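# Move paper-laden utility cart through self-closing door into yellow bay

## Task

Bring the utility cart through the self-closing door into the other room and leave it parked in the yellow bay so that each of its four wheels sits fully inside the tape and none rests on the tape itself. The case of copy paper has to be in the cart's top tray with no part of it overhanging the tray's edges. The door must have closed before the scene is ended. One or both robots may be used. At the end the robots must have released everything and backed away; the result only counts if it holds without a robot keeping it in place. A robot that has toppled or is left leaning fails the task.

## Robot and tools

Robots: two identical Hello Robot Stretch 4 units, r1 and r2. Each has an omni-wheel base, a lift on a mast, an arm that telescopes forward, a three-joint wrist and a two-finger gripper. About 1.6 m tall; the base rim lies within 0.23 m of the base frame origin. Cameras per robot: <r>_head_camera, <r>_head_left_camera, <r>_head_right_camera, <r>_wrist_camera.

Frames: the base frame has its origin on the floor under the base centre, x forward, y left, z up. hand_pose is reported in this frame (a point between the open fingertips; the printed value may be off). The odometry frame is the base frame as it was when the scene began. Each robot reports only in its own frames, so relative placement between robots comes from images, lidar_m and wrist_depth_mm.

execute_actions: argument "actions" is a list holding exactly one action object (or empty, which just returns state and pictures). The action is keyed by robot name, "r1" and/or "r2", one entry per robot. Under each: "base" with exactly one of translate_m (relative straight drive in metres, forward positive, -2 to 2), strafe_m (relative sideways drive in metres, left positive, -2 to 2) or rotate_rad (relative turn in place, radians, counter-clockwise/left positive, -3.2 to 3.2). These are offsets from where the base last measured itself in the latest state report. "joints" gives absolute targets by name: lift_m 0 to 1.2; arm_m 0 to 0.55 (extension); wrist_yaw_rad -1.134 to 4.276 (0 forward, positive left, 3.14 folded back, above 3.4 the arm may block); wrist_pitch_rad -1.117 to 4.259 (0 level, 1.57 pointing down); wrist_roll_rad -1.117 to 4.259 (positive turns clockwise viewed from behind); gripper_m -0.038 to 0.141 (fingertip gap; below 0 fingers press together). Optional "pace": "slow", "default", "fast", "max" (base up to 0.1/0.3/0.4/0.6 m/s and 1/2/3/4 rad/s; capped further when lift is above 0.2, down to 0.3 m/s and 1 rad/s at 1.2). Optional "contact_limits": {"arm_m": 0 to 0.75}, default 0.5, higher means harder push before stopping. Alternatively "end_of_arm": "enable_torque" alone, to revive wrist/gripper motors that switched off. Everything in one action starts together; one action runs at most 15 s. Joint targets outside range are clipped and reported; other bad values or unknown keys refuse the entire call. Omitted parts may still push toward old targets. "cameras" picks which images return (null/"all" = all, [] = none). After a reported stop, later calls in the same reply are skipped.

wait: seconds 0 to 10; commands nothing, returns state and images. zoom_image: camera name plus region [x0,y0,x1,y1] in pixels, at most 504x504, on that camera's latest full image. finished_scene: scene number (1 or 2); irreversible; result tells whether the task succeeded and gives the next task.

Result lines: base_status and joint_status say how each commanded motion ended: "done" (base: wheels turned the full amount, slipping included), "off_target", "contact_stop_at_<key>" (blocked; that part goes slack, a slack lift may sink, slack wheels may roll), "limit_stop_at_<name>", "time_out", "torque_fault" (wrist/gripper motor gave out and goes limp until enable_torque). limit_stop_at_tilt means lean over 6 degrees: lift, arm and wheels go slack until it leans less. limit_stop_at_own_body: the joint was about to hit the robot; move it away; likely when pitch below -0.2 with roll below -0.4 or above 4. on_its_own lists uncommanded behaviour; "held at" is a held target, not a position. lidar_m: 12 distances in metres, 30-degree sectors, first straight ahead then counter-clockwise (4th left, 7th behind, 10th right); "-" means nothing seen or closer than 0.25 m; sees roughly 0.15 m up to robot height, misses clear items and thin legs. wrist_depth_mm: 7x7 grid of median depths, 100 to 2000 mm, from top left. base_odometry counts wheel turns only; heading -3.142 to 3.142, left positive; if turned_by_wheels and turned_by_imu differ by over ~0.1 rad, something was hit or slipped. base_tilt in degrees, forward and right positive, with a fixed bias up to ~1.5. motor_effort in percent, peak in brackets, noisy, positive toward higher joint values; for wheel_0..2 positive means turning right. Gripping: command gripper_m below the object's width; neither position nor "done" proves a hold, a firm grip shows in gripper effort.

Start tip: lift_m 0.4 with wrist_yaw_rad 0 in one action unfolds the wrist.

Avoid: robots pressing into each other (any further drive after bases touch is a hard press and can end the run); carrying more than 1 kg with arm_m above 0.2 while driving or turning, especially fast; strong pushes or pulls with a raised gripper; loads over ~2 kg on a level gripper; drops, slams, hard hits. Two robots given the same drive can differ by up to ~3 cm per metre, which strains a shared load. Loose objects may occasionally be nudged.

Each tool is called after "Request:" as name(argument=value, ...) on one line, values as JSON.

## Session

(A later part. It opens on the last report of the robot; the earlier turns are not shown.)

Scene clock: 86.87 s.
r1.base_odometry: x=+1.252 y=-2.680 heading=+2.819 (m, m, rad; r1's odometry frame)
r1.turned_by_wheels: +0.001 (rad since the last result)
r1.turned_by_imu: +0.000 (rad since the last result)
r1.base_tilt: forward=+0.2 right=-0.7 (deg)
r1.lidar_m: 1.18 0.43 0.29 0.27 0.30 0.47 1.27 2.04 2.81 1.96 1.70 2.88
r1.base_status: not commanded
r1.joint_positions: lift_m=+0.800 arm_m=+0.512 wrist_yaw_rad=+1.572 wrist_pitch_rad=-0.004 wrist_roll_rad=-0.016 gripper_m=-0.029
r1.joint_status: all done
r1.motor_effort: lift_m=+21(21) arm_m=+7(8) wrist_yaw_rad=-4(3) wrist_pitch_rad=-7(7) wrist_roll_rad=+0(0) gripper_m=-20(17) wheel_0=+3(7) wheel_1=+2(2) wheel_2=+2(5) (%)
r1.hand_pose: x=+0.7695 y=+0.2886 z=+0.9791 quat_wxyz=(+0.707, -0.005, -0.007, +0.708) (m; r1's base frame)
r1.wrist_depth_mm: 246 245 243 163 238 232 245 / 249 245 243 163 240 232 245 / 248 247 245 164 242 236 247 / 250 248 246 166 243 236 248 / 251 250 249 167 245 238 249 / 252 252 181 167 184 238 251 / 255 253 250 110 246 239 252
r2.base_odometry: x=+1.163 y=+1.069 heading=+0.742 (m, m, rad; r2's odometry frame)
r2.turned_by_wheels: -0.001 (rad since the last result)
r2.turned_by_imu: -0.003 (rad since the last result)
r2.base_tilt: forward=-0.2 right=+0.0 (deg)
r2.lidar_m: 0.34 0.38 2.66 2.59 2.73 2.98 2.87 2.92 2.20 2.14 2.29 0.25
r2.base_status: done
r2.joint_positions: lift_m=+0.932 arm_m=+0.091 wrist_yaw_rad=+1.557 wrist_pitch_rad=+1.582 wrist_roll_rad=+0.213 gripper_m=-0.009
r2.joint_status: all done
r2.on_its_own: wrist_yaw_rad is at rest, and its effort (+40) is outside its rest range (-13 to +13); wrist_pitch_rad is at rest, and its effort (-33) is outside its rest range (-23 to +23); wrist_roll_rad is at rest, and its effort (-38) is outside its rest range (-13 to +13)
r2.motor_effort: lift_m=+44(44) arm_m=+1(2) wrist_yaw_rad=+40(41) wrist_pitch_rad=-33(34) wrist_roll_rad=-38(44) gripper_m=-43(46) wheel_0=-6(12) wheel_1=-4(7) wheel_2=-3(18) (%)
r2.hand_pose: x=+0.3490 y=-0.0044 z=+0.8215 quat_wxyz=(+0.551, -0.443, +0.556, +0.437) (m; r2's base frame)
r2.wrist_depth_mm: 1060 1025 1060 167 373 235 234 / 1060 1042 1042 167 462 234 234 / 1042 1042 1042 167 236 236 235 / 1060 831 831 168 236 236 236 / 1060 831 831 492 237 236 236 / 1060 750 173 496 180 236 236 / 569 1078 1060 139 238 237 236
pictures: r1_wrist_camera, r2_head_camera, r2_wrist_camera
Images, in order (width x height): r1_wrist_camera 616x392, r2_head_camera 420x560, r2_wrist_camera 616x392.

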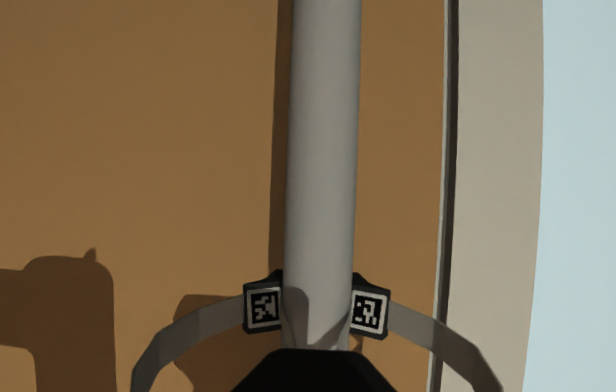

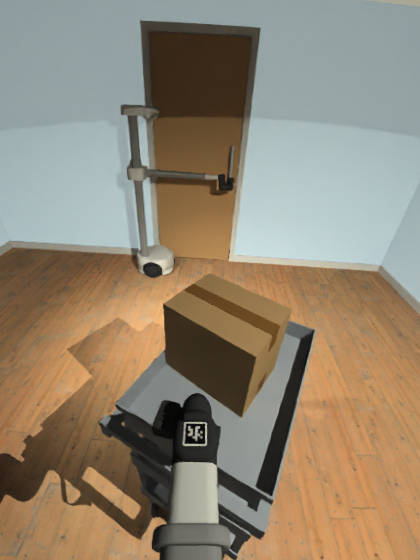

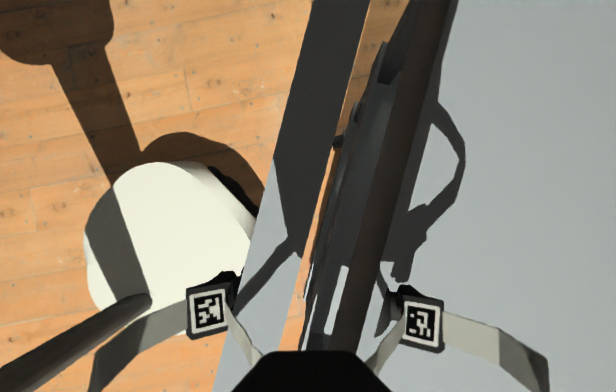

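Request:
execute_actions(actions=[{"r1": {"base": {"rotate_rad": -0.16}, "joints": {"arm_m": 0.452}, "contact_limits": {"arm_m": 0.0}, "pace": "default"}, "r2": {"base": {"strafe_m": -0.27}, "pace": "default"}}], cameras=["r1_wrist_camera", "r1_head_left_camera", "r2_wrist_camera", "r2_head_camera"])

Scene clock: 101.67 s.
r1.base_odometry: x=+1.252 y=-2.680 heading=+2.660 (m, m, rad; r1's odometry frame)
r1.turned_by_wheels: -0.160 (rad since the last result)
r1.turned_by_imu: -0.118 (rad since the last result)
r1.base_tilt: forward=+0.3 right=-0.6 (deg)
r1.lidar_m: 2.21 0.41 0.30 0.26 0.29 0.37 0.86 2.03 2.57 5.42 1.70 2.96
r1.base_status: done
r1.joint_positions: lift_m=+0.800 arm_m=+0.453 wrist_yaw_rad=+1.567 wrist_pitch_rad=-0.004 wrist_roll_rad=-0.017 gripper_m=-0.029
r1.joint_status: all done
r1.motor_effort: lift_m=+21(21) arm_m=-9(8) wrist_yaw_rad=+12(46) wrist_pitch_rad=-6(9) wrist_roll_rad=+0(0) gripper_m=-19(24) wheel_0=+4(33) wheel_1=-1(20) wheel_2=+3(25) (%)
r1.contact_limits: arm_m 0
r1.hand_pose: x=+0.7130 y=+0.2881 z=+0.9791 quat_wxyz=(+0.709, -0.005, -0.007, +0.706) (m; r1's base frame)
r1.wrist_depth_mm: 243 244 242 165 240 349 362 / 245 244 245 164 240 353 359 / 247 246 245 164 242 355 362 / 247 249 246 165 243 359 366 / 249 247 247 165 245 359 368 / 250 250 182 166 182 362 370 / 253 251 250 110 247 349 375
r2.base_odometry: x=+1.346 y=+0.870 heading=+0.742 (m, m, rad; r2's odometry frame)
r2.turned_by_wheels: +0.001 (rad since the last result)
r2.turned_by_imu: +0.003 (rad since the last result)
r2.base_tilt: forward=-0.2 right=+0.2 (deg)
r2.lidar_m: 0.32 0.33 2.94 2.87 3.04 2.98 2.92 2.54 1.92 1.88 2.01 0.30
r2.base_status: done
r2.joint_positions: lift_m=+0.931 arm_m=+0.091 wrist_yaw_rad=+1.579 wrist_pitch_rad=+1.563 wrist_roll_rad=+0.194 gripper_m=-0.009
r2.joint_status: not commanded
r2.on_its_own: wrist_yaw_rad is at rest, and its effort (-22) is outside its rest range (-13 to +13); wrist_roll_rad is at rest, and its effort (+19) is outside its rest range (-13 to +13)
r2.motor_effort: lift_m=+44(44) arm_m=+1(1) wrist_yaw_rad=-22(40) wrist_pitch_rad=+22(32) wrist_roll_rad=+19(40) gripper_m=-40(44) wheel_0=+4(12) wheel_1=+2(10) wheel_2=+2(3) (%)
r2.hand_pose: x=+0.3491 y=+0.0029 z=+0.8208 quat_wxyz=(+0.546, -0.450, +0.542, +0.454) (m; r2's base frame)
r2.wrist_depth_mm: 1078 1078 172 1042 240 239 238 / 1078 1060 172 1060 240 239 238 / 1060 1042 172 564 240 238 236 / 1060 842 171 1042 239 237 236 / 1078 831 831 580 237 236 236 / 1042 831 172 1042 176 236 236 / 580 160 1060 139 237 236 235
pictures: r1_head_left_camera, r1_wrist_camera, r2_head_camera, r2_wrist_camera
Images, in order (width x height): r1_head_left_camera 420x672, r1_wrist_camera 616x392, r2_head_camera 420x560, r2_wrist_camera 616x392.

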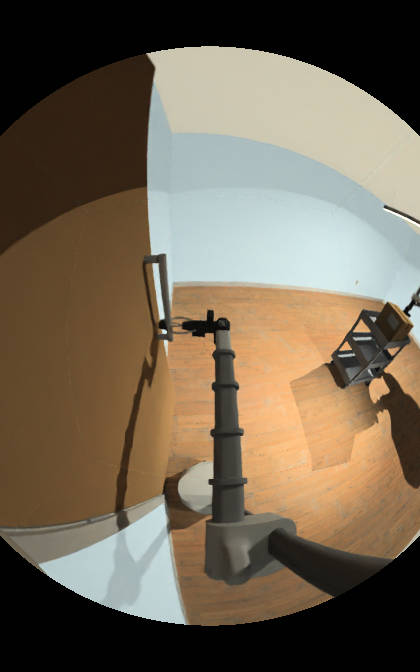

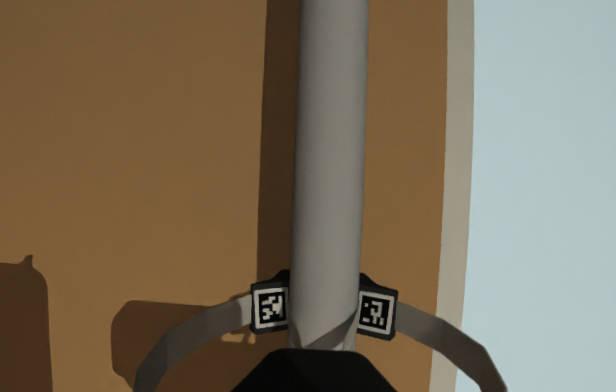

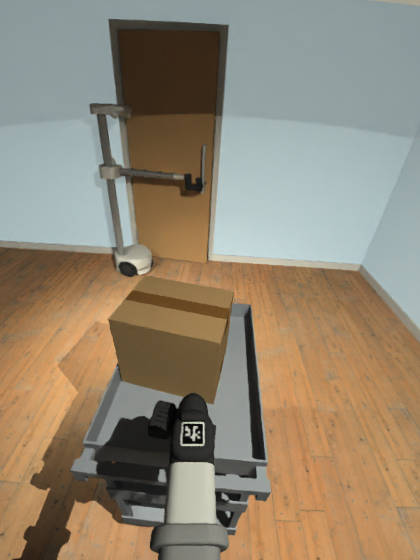

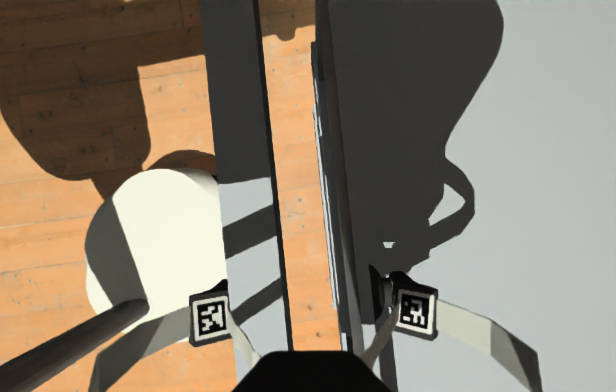

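Request:
execute_actions(actions=[{"r1": {"base": {"rotate_rad": -0.22}, "joints": {"arm_m": 0.392}, "pace": "slow"}, "r2": {"base": {"rotate_rad": 0.11}, "pace": "slow"}}], cameras=["r1_wrist_camera", "r1_head_left_camera", "r2_wrist_camera", "r2_head_camera"])

Scene clock: 119.27 s.
r1.base_odometry: x=+1.252 y=-2.680 heading=+2.440 (m, m, rad; r1's odometry frame)
r1.turned_by_wheels: -0.220 (rad since the last result)
r1.turned_by_imu: -0.208 (rad since the last result)
r1.base_tilt: forward=+0.3 right=-0.7 (deg)
r1.lidar_m: 2.76 0.38 0.27 0.25 0.26 0.34 0.57 1.98 2.24 3.63 1.70 1.83
r1.base_status: done
r1.joint_positions: lift_m=+0.800 arm_m=+0.394 wrist_yaw_rad=+1.569 wrist_pitch_rad=-0.003 wrist_roll_rad=-0.016 gripper_m=-0.029
r1.joint_status: all done
r1.motor_effort: lift_m=+21(21) arm_m=-9(12) wrist_yaw_rad=+6(61) wrist_pitch_rad=-7(7) wrist_roll_rad=+0(1) gripper_m=-19(24) wheel_0=+0(25) wheel_1=+0(18) wheel_2=+0(20) (%)
r1.hand_pose: x=+0.6524 y=+0.2883 z=+0.9791 quat_wxyz=(+0.708, -0.005, -0.007, +0.706) (m; r1's base frame)
r1.wrist_depth_mm: 239 240 240 163 241 559 591 / 241 242 243 163 241 574 609 / 242 241 242 163 242 574 621 / 244 244 245 164 245 569 615 / 245 246 247 166 246 580 627 / 247 247 182 167 185 585 627 / 248 249 247 110 248 569 634
r2.base_odometry: x=+1.346 y=+0.870 heading=+0.852 (m, m, rad; r2's odometry frame)
r2.turned_by_wheels: +0.110 (rad since the last result)
r2.turned_by_imu: +0.108 (rad since the last result)
r2.base_tilt: forward=-0.3 right=+0.0 (deg)
r2.lidar_m: 0.31 0.34 2.90 2.86 3.17 2.95 2.91 2.33 1.90 1.88 2.06 0.29
r2.base_status: done
r2.joint_positions: lift_m=+0.931 arm_m=+0.091 wrist_yaw_rad=+1.570 wrist_pitch_rad=+1.570 wrist_roll_rad=+0.201 gripper_m=-0.009
r2.joint_status: not commanded
r2.motor_effort: lift_m=+44(44) arm_m=+1(1) wrist_yaw_rad=+4(22) wrist_pitch_rad=+2(31) wrist_roll_rad=-5(17) gripper_m=-40(41) wheel_0=+0(7) wheel_1=-1(2) wheel_2=+2(7) (%)
r2.hand_pose: x=+0.3491 y=+0.0000 z=+0.8208 quat_wxyz=(+0.548, -0.447, +0.548, +0.447) (m; r2's base frame)
r2.wrist_depth_mm: 1060 1060 1060 1042 237 237 236 / 1060 1060 1042 564 238 237 236 / 1060 1025 1060 564 238 236 236 / 1060 831 831 564 237 236 236 / 1060 831 831 559 237 236 236 / 1060 831 172 488 179 236 236 / 554 615 1060 139 236 236 236
pictures: r1_head_left_camera, r1_wrist_camera, r2_head_camera, r2_wrist_camera
Images, in order (width x height): r1_head_left_camera 420x672, r1_wrist_camera 616x392, r2_head_camera 420x560, r2_wrist_camera 616x392.

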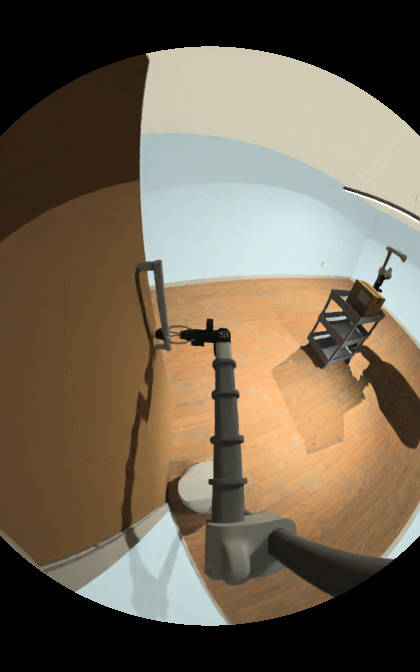

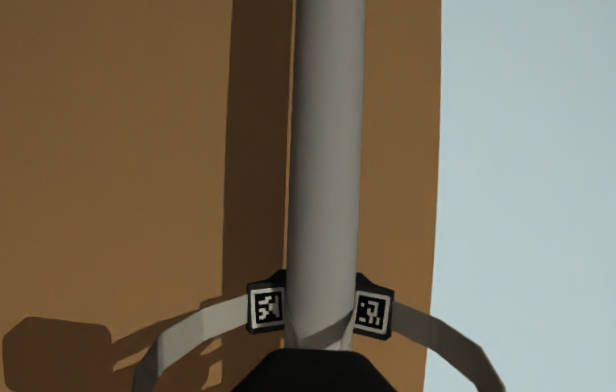

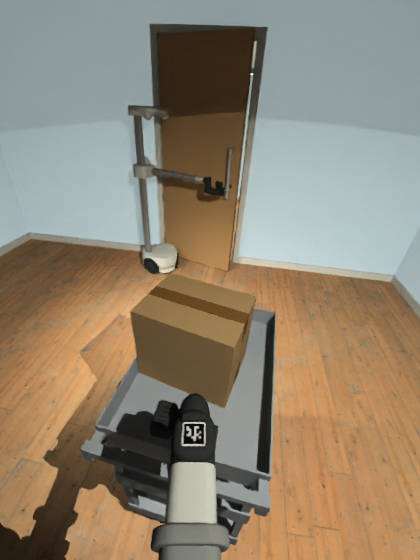

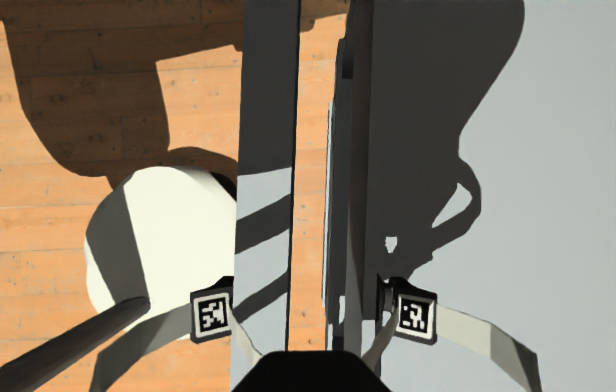

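Request:
execute_actions(actions=[{"r1": {"base": {"rotate_rad": -0.245}, "joints": {"arm_m": 0.338, "wrist_yaw_rad": 1.671}, "pace": "slow"}, "r2": {"base": {"strafe_m": -0.15}, "joints": {"wrist_roll_rad": 0.09}, "pace": "default"}}], cameras=["r1_wrist_camera", "r1_head_left_camera", "r2_wrist_camera", "r2_head_camera"])

Scene clock: 133.97 s.
r1.base_odometry: x=+1.252 y=-2.680 heading=+2.195 (m, m, rad; r1's odometry frame)
r1.turned_by_wheels: -0.245 (rad since the last result)
r1.turned_by_imu: -0.239 (rad since the last result)
r1.base_tilt: forward=+0.3 right=-0.7 (deg)
r1.lidar_m: 2.88 0.40 0.26 0.25 0.25 0.28 0.43 1.09 2.03 2.71 5.48 1.73
r1.base_status: done
r1.joint_positions: lift_m=+0.800 arm_m=+0.340 wrist_yaw_rad=+1.657 wrist_pitch_rad=-0.003 wrist_roll_rad=-0.017 gripper_m=-0.029
r1.joint_status: all done
r1.on_its_own: wrist_yaw_rad is at rest, and its effort (+40) is outside its rest range (-13 to +13)
r1.motor_effort: lift_m=+21(21) arm_m=-12(13) wrist_yaw_rad=+40(49) wrist_pitch_rad=-7(9) wrist_roll_rad=+0(0) gripper_m=-17(21) wheel_0=-1(14) wheel_1=-5(8) wheel_2=+4(23) (%)
r1.hand_pose: x=+0.5733 y=+0.2949 z=+0.9791 quat_wxyz=(+0.676, -0.004, -0.007, +0.737) (m; r1's base frame)
r1.wrist_depth_mm: 244 242 240 239 237 842 946 / 245 244 242 239 239 842 960 / 246 243 243 241 240 831 991 / 247 247 244 173 242 831 991 / 247 247 247 171 242 854 1008 / 249 249 247 170 178 878 991 / 250 250 247 110 246 488 1008
r2.base_odometry: x=+1.459 y=+0.772 heading=+0.853 (m, m, rad; r2's odometry frame)
r2.turned_by_wheels: +0.001 (rad since the last result)
r2.turned_by_imu: +0.003 (rad since the last result)
r2.base_tilt: forward=-0.2 right=+0.0 (deg)
r2.lidar_m: 0.30 0.32 3.04 3.01 3.34 2.97 2.93 2.14 1.76 1.72 1.92 0.31
r2.base_status: done
r2.joint_positions: lift_m=+0.931 arm_m=+0.091 wrist_yaw_rad=+1.578 wrist_pitch_rad=+1.566 wrist_roll_rad=+0.085 gripper_m=-0.009
r2.joint_status: all done
r2.on_its_own: wrist_yaw_rad is at rest, and its effort (-17) is outside its rest range (-13 to +13)
r2.motor_effort: lift_m=+44(44) arm_m=+1(2) wrist_yaw_rad=-17(21) wrist_pitch_rad=+15(27) wrist_roll_rad=+13(21) gripper_m=-40(40) wheel_0=+3(12) wheel_1=+2(8) wheel_2=+5(4) (%)
r2.hand_pose: x=+0.3491 y=+0.0020 z=+0.8208 quat_wxyz=(+0.520, -0.479, +0.518, +0.481) (m; r2's base frame)
r2.wrist_depth_mm: 1078 1060 172 1042 241 240 238 / 1060 1060 172 564 240 239 238 / 1060 1042 842 820 239 239 237 / 1060 842 831 904 239 237 237 / 1060 842 831 492 239 237 236 / 1042 831 171 778 177 237 236 / 1042 1042 1042 139 237 236 236
pictures: r1_head_left_camera, r1_wrist_camera, r2_head_camera, r2_wrist_camera
Images, in order (width x height): r1_head_left_camera 420x672, r1_wrist_camera 616x392, r2_head_camera 420x560, r2_wrist_camera 616x392.

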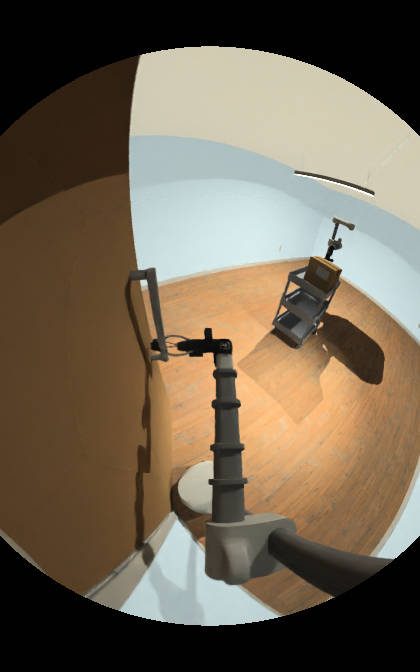

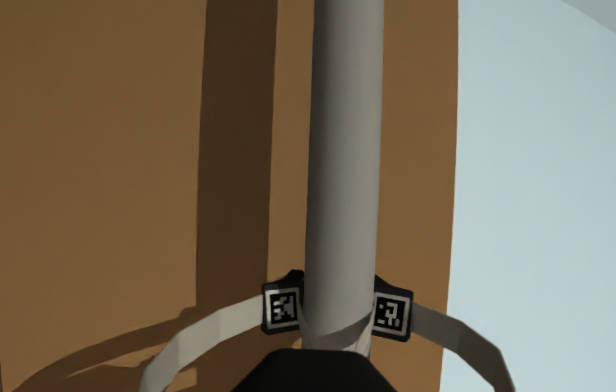

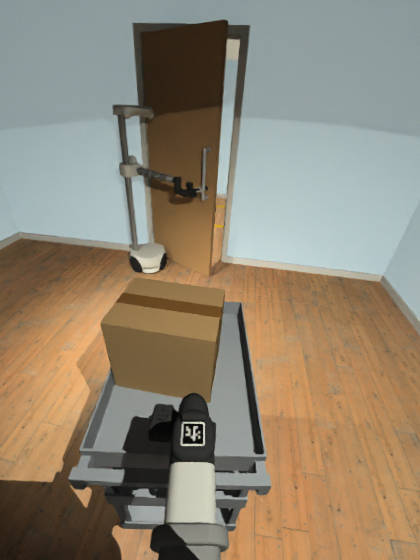

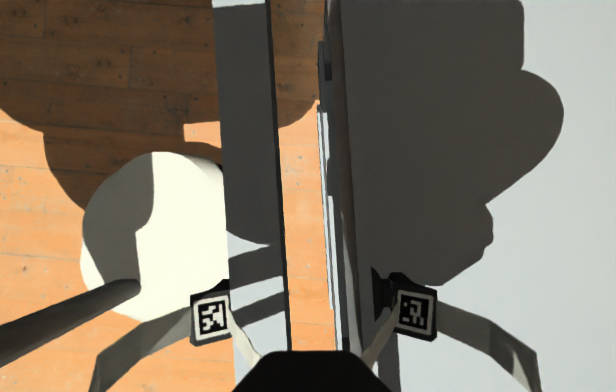

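Request:
execute_actions(actions=[{"r1": {"base": {"strafe_m": -0.25}, "joints": {"arm_m": 0.331}, "pace": "fast"}, "r2": {"base": {"translate_m": 0.3}, "joints": {"wrist_roll_rad": 0.03}, "pace": "fast"}}], cameras=["r1_wrist_camera", "r1_head_left_camera", "r2_wrist_camera", "r2_head_camera"])

Scene clock: 142.90 s.
r1.base_odometry: x=+1.455 y=-2.535 heading=+2.197 (m, m, rad; r1's odometry frame)
r1.turned_by_wheels: +0.002 (rad since the last result)
r1.turned_by_imu: +0.002 (rad since the last result)
r1.base_tilt: forward=+0.2 right=-0.6 (deg)
r1.lidar_m: 1.47 0.48 0.41 0.41 0.47 0.52 0.70 1.85 1.91 2.57 5.25 1.33
r1.base_status: done
r1.joint_positions: lift_m=+0.800 arm_m=+0.332 wrist_yaw_rad=+1.688 wrist_pitch_rad=-0.004 wrist_roll_rad=-0.016 gripper_m=-0.029
r1.joint_status: all done
r1.on_its_own: wrist_yaw_rad is at rest, and its effort (-48) is outside its rest range (-13 to +13)
r1.motor_effort: lift_m=+21(21) arm_m=-4(14) wrist_yaw_rad=-48(56) wrist_pitch_rad=-6(9) wrist_roll_rad=+0(0) gripper_m=-21(22) wheel_0=+15(15) wheel_1=+11(16) wheel_2=+3(11) (%)
r1.hand_pose: x=+0.5557 y=+0.2967 z=+0.9792 quat_wxyz=(+0.665, -0.004, -0.007, +0.747) (m; r1's base frame)
r1.wrist_depth_mm: 340 304 273 163 227 1060 1182 / 342 306 272 165 226 1060 1182 / 343 307 273 165 228 1060 1229 / 345 307 274 166 229 1078 1205 / 347 309 273 166 229 1078 1229 / 349 310 181 167 184 1098 1229 / 349 306 278 110 227 1118 1255
r2.base_odometry: x=+1.656 y=+0.998 heading=+0.853 (m, m, rad; r2's odometry frame)
r2.turned_by_wheels: -0.001 (rad since the last result)
r2.turned_by_imu: -0.001 (rad since the last result)
r2.base_tilt: forward=-0.3 right=+0.0 (deg)
r2.lidar_m: 0.34 0.33 2.98 2.98 3.27 3.28 3.22 2.21 1.80 1.78 1.98 0.29
r2.base_status: done
r2.joint_positions: lift_m=+0.932 arm_m=+0.091 wrist_yaw_rad=+1.563 wrist_pitch_rad=+1.577 wrist_roll_rad=+0.038 gripper_m=-0.009
r2.joint_status: all done
r2.on_its_own: wrist_yaw_rad is at rest, and its effort (+24) is outside its rest range (-13 to +13); wrist_roll_rad is at rest, and its effort (-23) is outside its rest range (-13 to +13)
r2.motor_effort: lift_m=+42(44) arm_m=+2(2) wrist_yaw_rad=+24(24) wrist_pitch_rad=-17(23) wrist_roll_rad=-23(25) gripper_m=-39(40) wheel_0=-3(10) wheel_1=-1(9) wheel_2=-3(21) (%)
r2.hand_pose: x=+0.3489 y=-0.0024 z=+0.8218 quat_wxyz=(+0.510, -0.490, +0.513, +0.487) (m; r2's base frame)
r2.wrist_depth_mm: 1060 1042 1060 170 237 236 236 / 1060 1060 1042 169 237 237 236 / 1060 1042 1042 169 237 237 236 / 1060 842 831 559 237 236 236 / 1060 842 831 564 236 236 236 / 621 831 173 544 178 236 236 / 1060 1060 1042 139 237 236 236
pictures: r1_head_left_camera, r1_wrist_camera, r2_head_camera, r2_wrist_camera
Images, in order (width x height): r1_head_left_camera 420x672, r1_wrist_camera 616x392, r2_head_camera 420x560, r2_wrist_camera 616x392.

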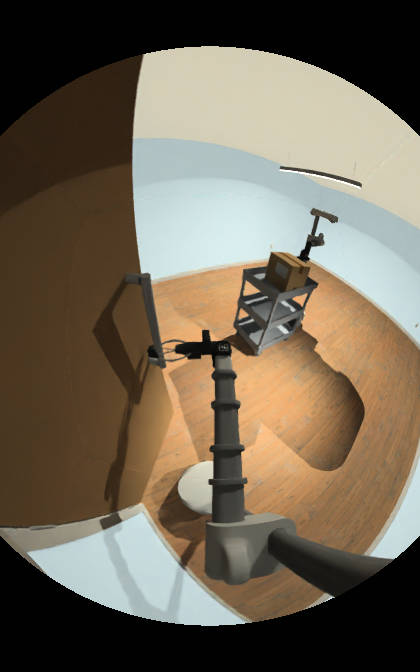

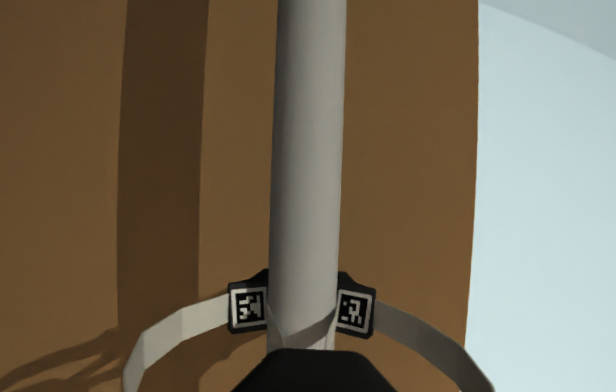

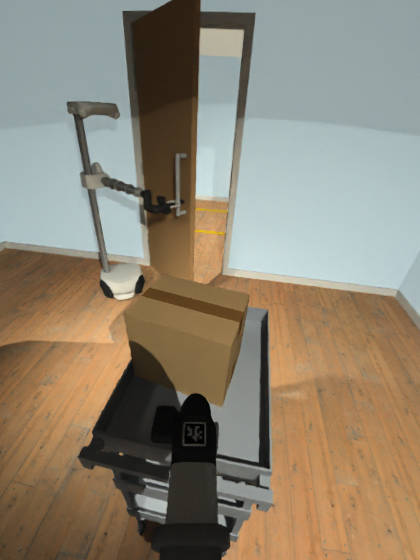

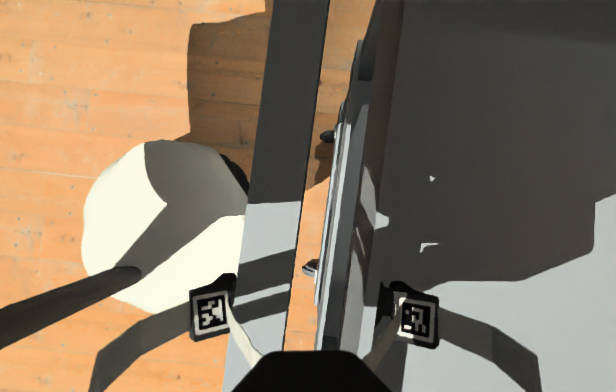

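Request:
execute_actions(actions=[{"r1": {"base": {"strafe_m": -0.16}, "joints": {"arm_m": 0.257}, "pace": "default"}, "r2": {"base": {"translate_m": 0.22}, "joints": {"wrist_roll_rad": -0.07}, "pace": "fast"}}], cameras=["r1_wrist_camera", "r1_head_left_camera", "r2_wrist_camera", "r2_head_camera"])

Scene clock: 153.97 s.
r1.base_odometry: x=+1.584 y=-2.441 heading=+2.199 (m, m, rad; r1's odometry frame)
r1.turned_by_wheels: +0.002 (rad since the last result)
r1.turned_by_imu: +0.001 (rad since the last result)
r1.base_tilt: forward=+0.2 right=-0.7 (deg)
r1.lidar_m: 1.14 0.49 0.44 0.48 0.62 0.63 0.87 1.77 1.83 2.46 5.13 1.30
r1.base_status: done
r1.joint_positions: lift_m=+0.800 arm_m=+0.258 wrist_yaw_rad=+1.685 wrist_pitch_rad=-0.004 wrist_roll_rad=-0.016 gripper_m=-0.029
r1.joint_status: all done
r1.on_its_own: wrist_yaw_rad is at rest, and its effort (-41) is outside its rest range (-13 to +13)
r1.motor_effort: lift_m=+21(21) arm_m=-4(16) wrist_yaw_rad=-41(57) wrist_pitch_rad=-6(8) wrist_roll_rad=-1(0) gripper_m=-22(25) wheel_0=+15(24) wheel_1=+8(14) wheel_2=+5(9) (%)
r1.hand_pose: x=+0.4826 y=+0.2966 z=+0.9792 quat_wxyz=(+0.665, -0.004, -0.007, +0.746) (m; r1's base frame)
r1.wrist_depth_mm: 488 379 309 163 223 198 1336 / 496 379 306 163 224 200 1336 / 488 379 309 165 224 200 1366 / 488 382 307 167 224 204 1366 / 496 379 306 167 225 204 1397 / 496 384 181 167 184 204 1397 / 496 375 309 110 220 198 1397
r2.base_odometry: x=+1.801 y=+1.163 heading=+0.851 (m, m, rad; r2's odometry frame)
r2.turned_by_wheels: -0.001 (rad since the last result)
r2.turned_by_imu: -0.010 (rad since the last result)
r2.base_tilt: forward=-0.4 right=+0.1 (deg)
r2.lidar_m: 0.33 0.36 2.94 2.95 3.22 3.48 3.46 2.28 1.82 1.82 2.01 0.29
r2.base_status: done
r2.joint_positions: lift_m=+0.932 arm_m=+0.091 wrist_yaw_rad=+1.551 wrist_pitch_rad=+1.583 wrist_roll_rad=-0.051 gripper_m=-0.009
r2.joint_status: all done
r2.on_its_own: wrist_yaw_rad is at rest, and its effort (+60) is outside its rest range (-13 to +13); wrist_pitch_rad is at rest, and its effort (-33) is outside its rest range (-23 to +23); wrist_roll_rad is at rest, and its effort (-54) is outside its rest range (-13 to +13)
r2.motor_effort: lift_m=+43(43) arm_m=+1(3) wrist_yaw_rad=+60(59) wrist_pitch_rad=-33(42) wrist_roll_rad=-54(56) gripper_m=-43(44) wheel_0=-9(13) wheel_1=-5(7) wheel_2=-4(22) (%)
r2.hand_pose: x=+0.3491 y=-0.0051 z=+0.8218 quat_wxyz=(+0.489, -0.511, +0.495, +0.505) (m; r2's base frame)
r2.wrist_depth_mm: 1060 1060 1060 1042 327 236 236 / 1060 1042 1042 1060 424 236 236 / 1042 842 1042 169 258 237 236 / 1042 842 831 169 238 236 236 / 1060 831 831 169 237 236 236 / 1078 1042 172 492 189 237 237 / 1078 1060 1060 139 211 238 236
pictures: r1_head_left_camera, r1_wrist_camera, r2_head_camera, r2_wrist_camera
Images, in order (width x height): r1_head_left_camera 420x672, r1_wrist_camera 616x392, r2_head_camera 420x560, r2_wrist_camera 616x392.

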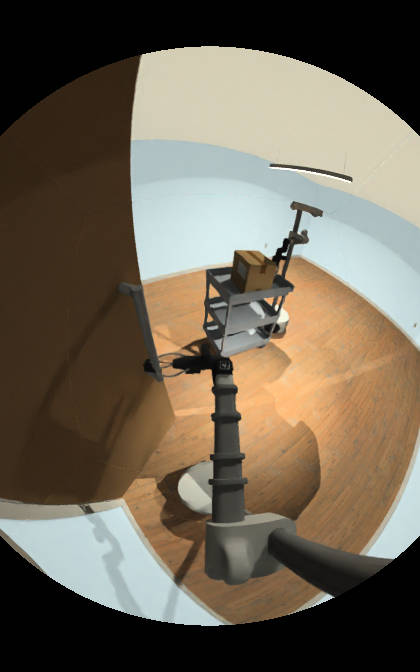

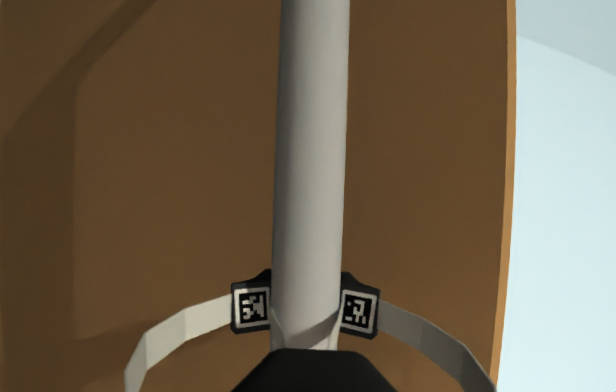

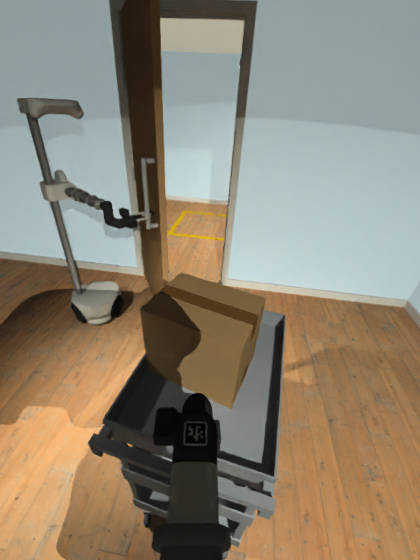

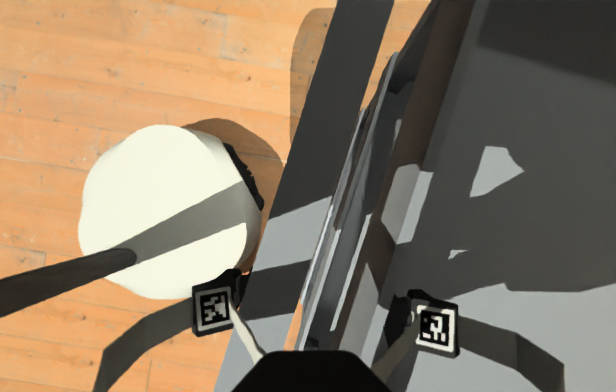

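Request:
zoom_image(camera="r1_head_left_camera", region=[190, 280, 310, 380])

Request:
zoom_image(camera="r2_head_camera", region=[130, 180, 270, 300])

Region (190, 280, 310, 380) of r1_head_left_camera's 420x672 image, scaled by 4.200, with more detail than that image has.

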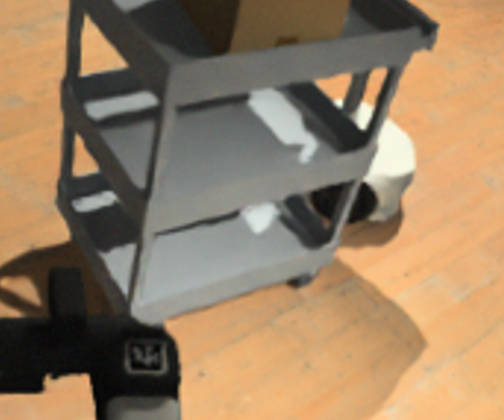

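Region (130, 180, 270, 300) of r2_head_camera's 420x560 image, scaled by 3.600, with more detail than that image has; it fills the top 432 rows of this view, and the rest is white.

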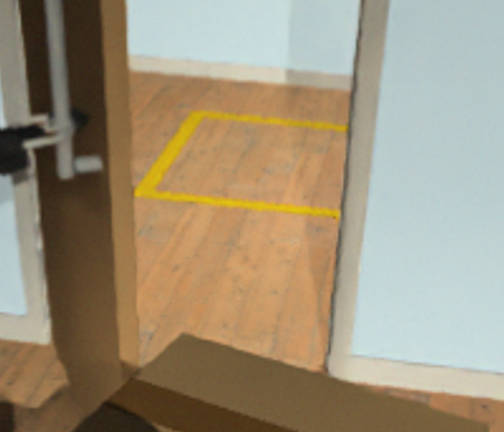

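Request:
execute_actions(actions=[], cameras=["r1_head_camera", "r1_head_right_camera", "r2_head_left_camera", "r2_head_right_camera"])

Scene clock: 162.20 s.
r1.base_odometry: x=+1.584 y=-2.441 heading=+2.199 (m, m, rad; r1's odometry frame)
r1.turned_by_wheels: +0.000 (rad since the last result)
r1.turned_by_imu: -0.001 (rad since the last result)
r1.base_tilt: forward=+0.3 right=-0.7 (deg)
r1.lidar_m: 1.15 0.52 0.47 0.51 0.63 0.67 0.88 1.77 1.83 2.48 5.13 1.32
r1.base_status: done
r1.joint_positions: lift_m=+0.800 arm_m=+0.258 wrist_yaw_rad=+1.685 wrist_pitch_rad=-0.004 wrist_roll_rad=-0.016 gripper_m=-0.029
r1.joint_status: all done
r1.on_its_own: wrist_yaw_rad is at rest, and its effort (-42) is outside its rest range (-13 to +13)
r1.motor_effort: lift_m=+21(21) arm_m=-5(16) wrist_yaw_rad=-42(57) wrist_pitch_rad=-5(8) wrist_roll_rad=+0(0) gripper_m=-21(25) wheel_0=+14(24) wheel_1=+8(14) wheel_2=+5(9) (%)
r1.hand_pose: x=+0.4826 y=+0.2966 z=+0.9792 quat_wxyz=(+0.665, -0.004, -0.007, +0.746) (m; r1's base frame)
r1.wrist_depth_mm: 484 382 309 164 224 199 1281 / 492 384 307 164 224 200 1281 / 488 382 307 164 225 200 1366 / 492 384 307 166 224 203 1366 / 496 384 309 167 224 205 1366 / 500 384 183 168 185 204 1397 / 492 375 309 110 220 198 1430
r2.base_odometry: x=+1.801 y=+1.163 heading=+0.851 (m, m, rad; r2's odometry frame)
r2.turned_by_wheels: +0.000 (rad since the last result)
r2.turned_by_imu: +0.001 (rad since the last result)
r2.base_tilt: forward=-0.2 right=+0.2 (deg)
r2.lidar_m: 0.34 0.35 2.95 2.94 3.21 3.48 3.46 2.28 1.84 1.81 1.99 0.28
r2.base_status: done
r2.joint_positions: lift_m=+0.932 arm_m=+0.091 wrist_yaw_rad=+1.551 wrist_pitch_rad=+1.583 wrist_roll_rad=-0.051 gripper_m=-0.009
r2.joint_status: all done
r2.on_its_own: wrist_yaw_rad is at rest, and its effort (+59) is outside its rest range (-13 to +13); wrist_pitch_rad is at rest, and its effort (-34) is outside its rest range (-23 to +23); wrist_roll_rad is at rest, and its effort (-55) is outside its rest range (-13 to +13)
r2.motor_effort: lift_m=+43(43) arm_m=+1(3) wrist_yaw_rad=+59(59) wrist_pitch_rad=-34(42) wrist_roll_rad=-55(56) gripper_m=-40(44) wheel_0=-9(13) wheel_1=-5(7) wheel_2=-4(22) (%)
r2.hand_pose: x=+0.3491 y=-0.0051 z=+0.8218 quat_wxyz=(+0.489, -0.511, +0.495, +0.505) (m; r2's base frame)
r2.wrist_depth_mm: 1060 1060 1060 1042 329 236 236 / 1060 1042 1025 1042 424 236 236 / 1060 831 1042 169 492 237 237 / 1060 831 842 169 238 236 236 / 1060 831 820 169 238 237 236 / 1060 1060 173 492 189 237 236 / 1060 1060 1060 139 210 237 237
pictures: r1_head_camera, r1_head_right_camera, r2_head_left_camera, r2_head_right_camera
Images, in order (width x height): r1_head_camera 420x560, r1_head_right_camera 420x672, r2_head_left_camera 420x672, r2_head_right_camera 420x672.

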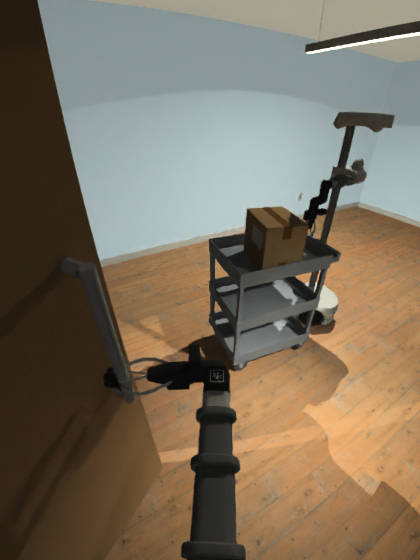

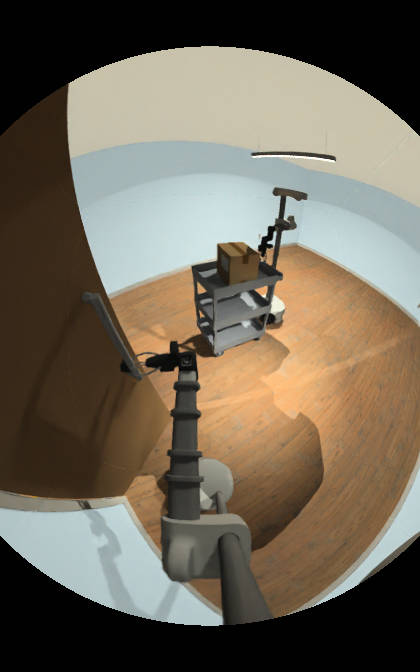

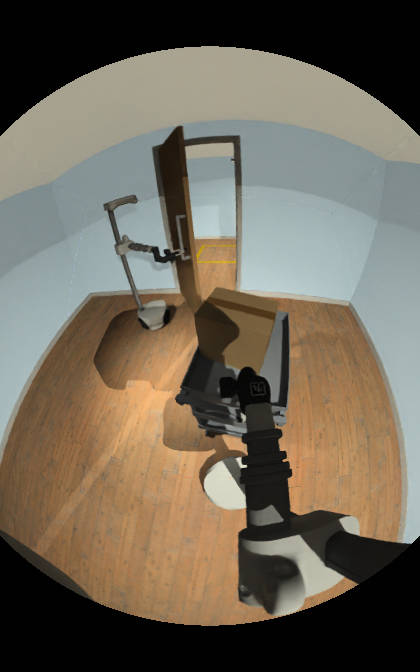

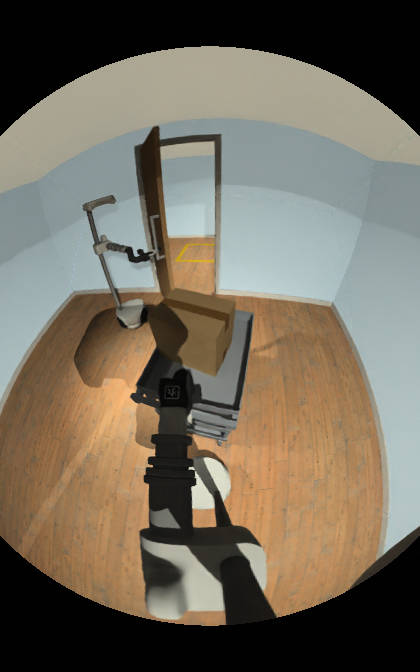

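Request:
zoom_image(camera="r1_head_camera", region=[195, 305, 325, 385])

Region (195, 305, 325, 385) of r1_head_camera's 420x560 image, scaled by 3.877, with more detail than that image has; it fills the top 310 rows of this view, and the rest is white.

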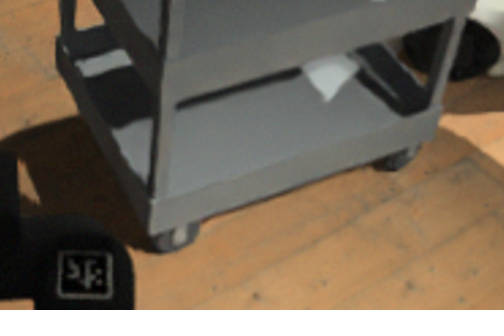

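Request:
zoom_image(camera="r1_head_camera", region=[222, 345, 262, 377])

Request:
zoom_image(camera="r1_head_right_camera", region=[185, 310, 285, 370])

Region (222, 345, 262, 377) of r1_head_camera's 420x560 image, scaled by 12.600, with more detail than that image has; it fills the top 403 rows of this view, and the rest is white.

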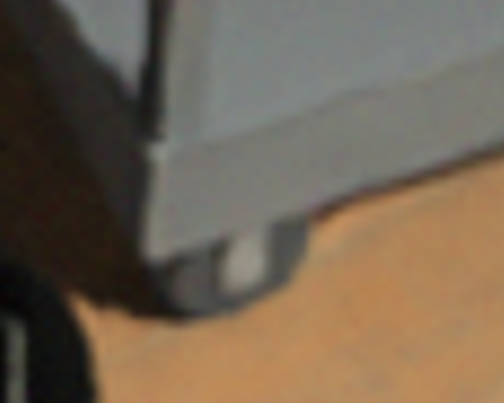

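Region (185, 310, 285, 370) of r1_head_right_camera's 420x672 image, scaled by 5.040, with more detail than that image has; it fills the top 302 rows of this view, and the rest is white.

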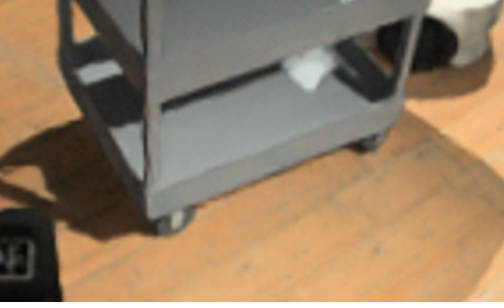

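Request:
execute_actions(actions=[{"r1": {"base": {"strafe_m": -0.135}, "joints": {"arm_m": 0.154}, "pace": "default"}, "r2": {"base": {"strafe_m": -0.15}, "pace": "default"}}], cameras=["r1_wrist_camera", "r1_head_camera", "r2_wrist_camera", "r2_head_camera"])

Scene clock: 192.93 s.
r1.base_odometry: x=+1.693 y=-2.362 heading=+2.200 (m, m, rad; r1's odometry frame)
r1.turned_by_wheels: +0.001 (rad since the last result)
r1.turned_by_imu: +0.001 (rad since the last result)
r1.base_tilt: forward=+0.3 right=-0.7 (deg)
r1.lidar_m: 1.17 0.41 0.47 0.49 0.74 0.78 1.06 1.68 1.77 2.35 5.03 1.50
r1.base_status: done
r1.joint_positions: lift_m=+0.800 arm_m=+0.155 wrist_yaw_rad=+1.682 wrist_pitch_rad=-0.004 wrist_roll_rad=-0.016 gripper_m=-0.029
r1.joint_status: all done
r1.on_its_own: wrist_yaw_rad is at rest, and its effort (-33) is outside its rest range (-13 to +13)
r1.motor_effort: lift_m=+21(21) arm_m=-5(11) wrist_yaw_rad=-33(45) wrist_pitch_rad=-6(8) wrist_roll_rad=+0(0) gripper_m=-23(24) wheel_0=+12(24) wheel_1=+3(14) wheel_2=+3(7) (%)
r1.hand_pose: x=+0.3805 y=+0.2964 z=+0.9791 quat_wxyz=(+0.667, -0.004, -0.007, +0.745) (m; r1's base frame)
r1.wrist_depth_mm: 768 564 373 164 225 186 181 / 768 554 366 165 225 187 1430 / 768 539 366 166 225 187 1430 / 778 544 366 166 225 187 1499 / 788 544 370 166 225 188 1499 / 768 554 181 167 185 186 1537 / 788 554 370 110 218 175 1464
r2.base_odometry: x=+1.914 y=+1.064 heading=+0.851 (m, m, rad; r2's odometry frame)
r2.turned_by_wheels: +0.000 (rad since the last result)
r2.turned_by_imu: +0.001 (rad since the last result)
r2.base_tilt: forward=-0.2 right=-0.1 (deg)
r2.lidar_m: 0.33 0.32 3.12 3.09 3.35 3.49 3.48 2.09 1.69 1.66 1.84 0.31
r2.base_status: done
r2.joint_positions: lift_m=+0.932 arm_m=+0.091 wrist_yaw_rad=+1.568 wrist_pitch_rad=+1.570 wrist_roll_rad=-0.065 gripper_m=-0.009
r2.joint_status: not commanded
r2.on_its_own: wrist_roll_rad is at rest, and its effort (-14) is outside its rest range (-13 to +13)
r2.motor_effort: lift_m=+43(43) arm_m=+0(1) wrist_yaw_rad=+11(59) wrist_pitch_rad=+3(33) wrist_roll_rad=-14(56) gripper_m=-42(43) wheel_0=+0(5) wheel_1=-1(11) wheel_2=+2(4) (%)
r2.hand_pose: x=+0.3492 y=-0.0001 z=+0.8218 quat_wxyz=(+0.484, -0.515, +0.484, +0.515) (m; r2's base frame)
r2.wrist_depth_mm: 1060 1060 1060 172 240 240 239 / 1078 1042 1060 172 239 239 238 / 1060 1042 1060 171 239 239 238 / 1060 831 831 559 239 238 237 / 1060 831 831 492 238 237 236 / 1060 1042 173 564 180 237 236 / 1042 1042 1042 139 237 236 236
pictures: r1_head_camera, r1_wrist_camera, r2_head_camera, r2_wrist_camera
Images, in order (width x height): r1_head_camera 420x560, r1_wrist_camera 616x392, r2_head_camera 420x560, r2_wrist_camera 616x392.

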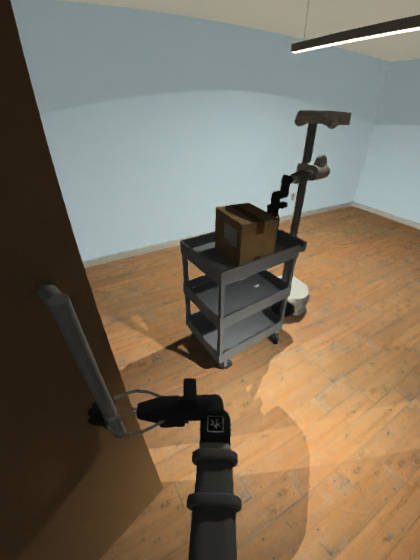

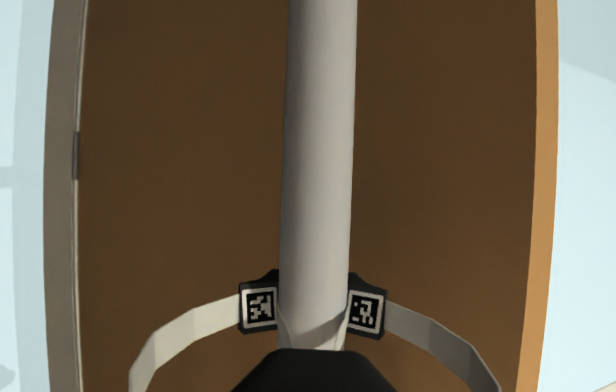

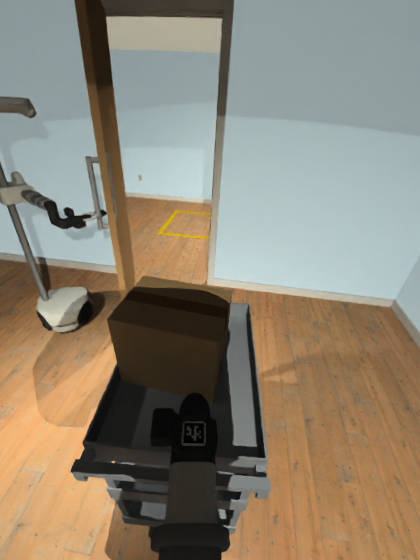

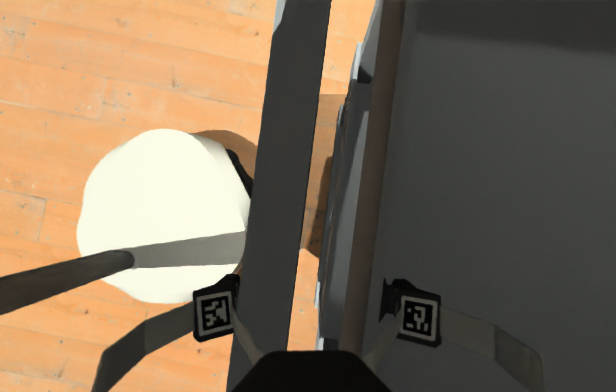

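Request:
zoom_image(camera="r1_head_camera", region=[170, 300, 300, 380])

Region (170, 300, 300, 380) of r1_head_camera's 420x560 image, scaled by 3.877, with more detail than that image has; it fills the top 310 rows of this view, and the rest is white.

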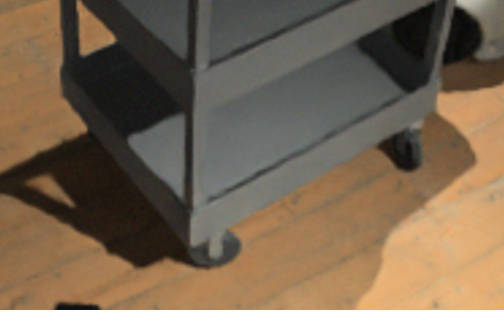

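Request:
zoom_image(camera="r1_head_camera", region=[205, 345, 245, 377])

Region (205, 345, 245, 377) of r1_head_camera's 420x560 image, scaled by 12.600, with more detail than that image has; it fills the top 403 rows of this view, and the rest is white.

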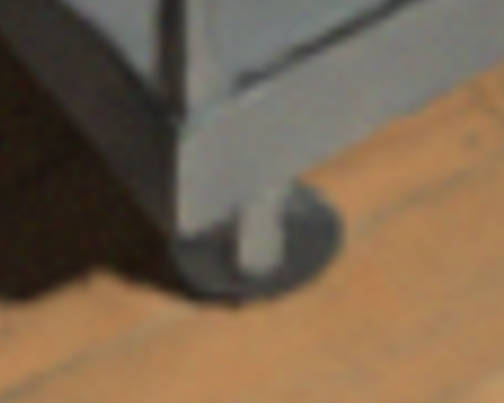

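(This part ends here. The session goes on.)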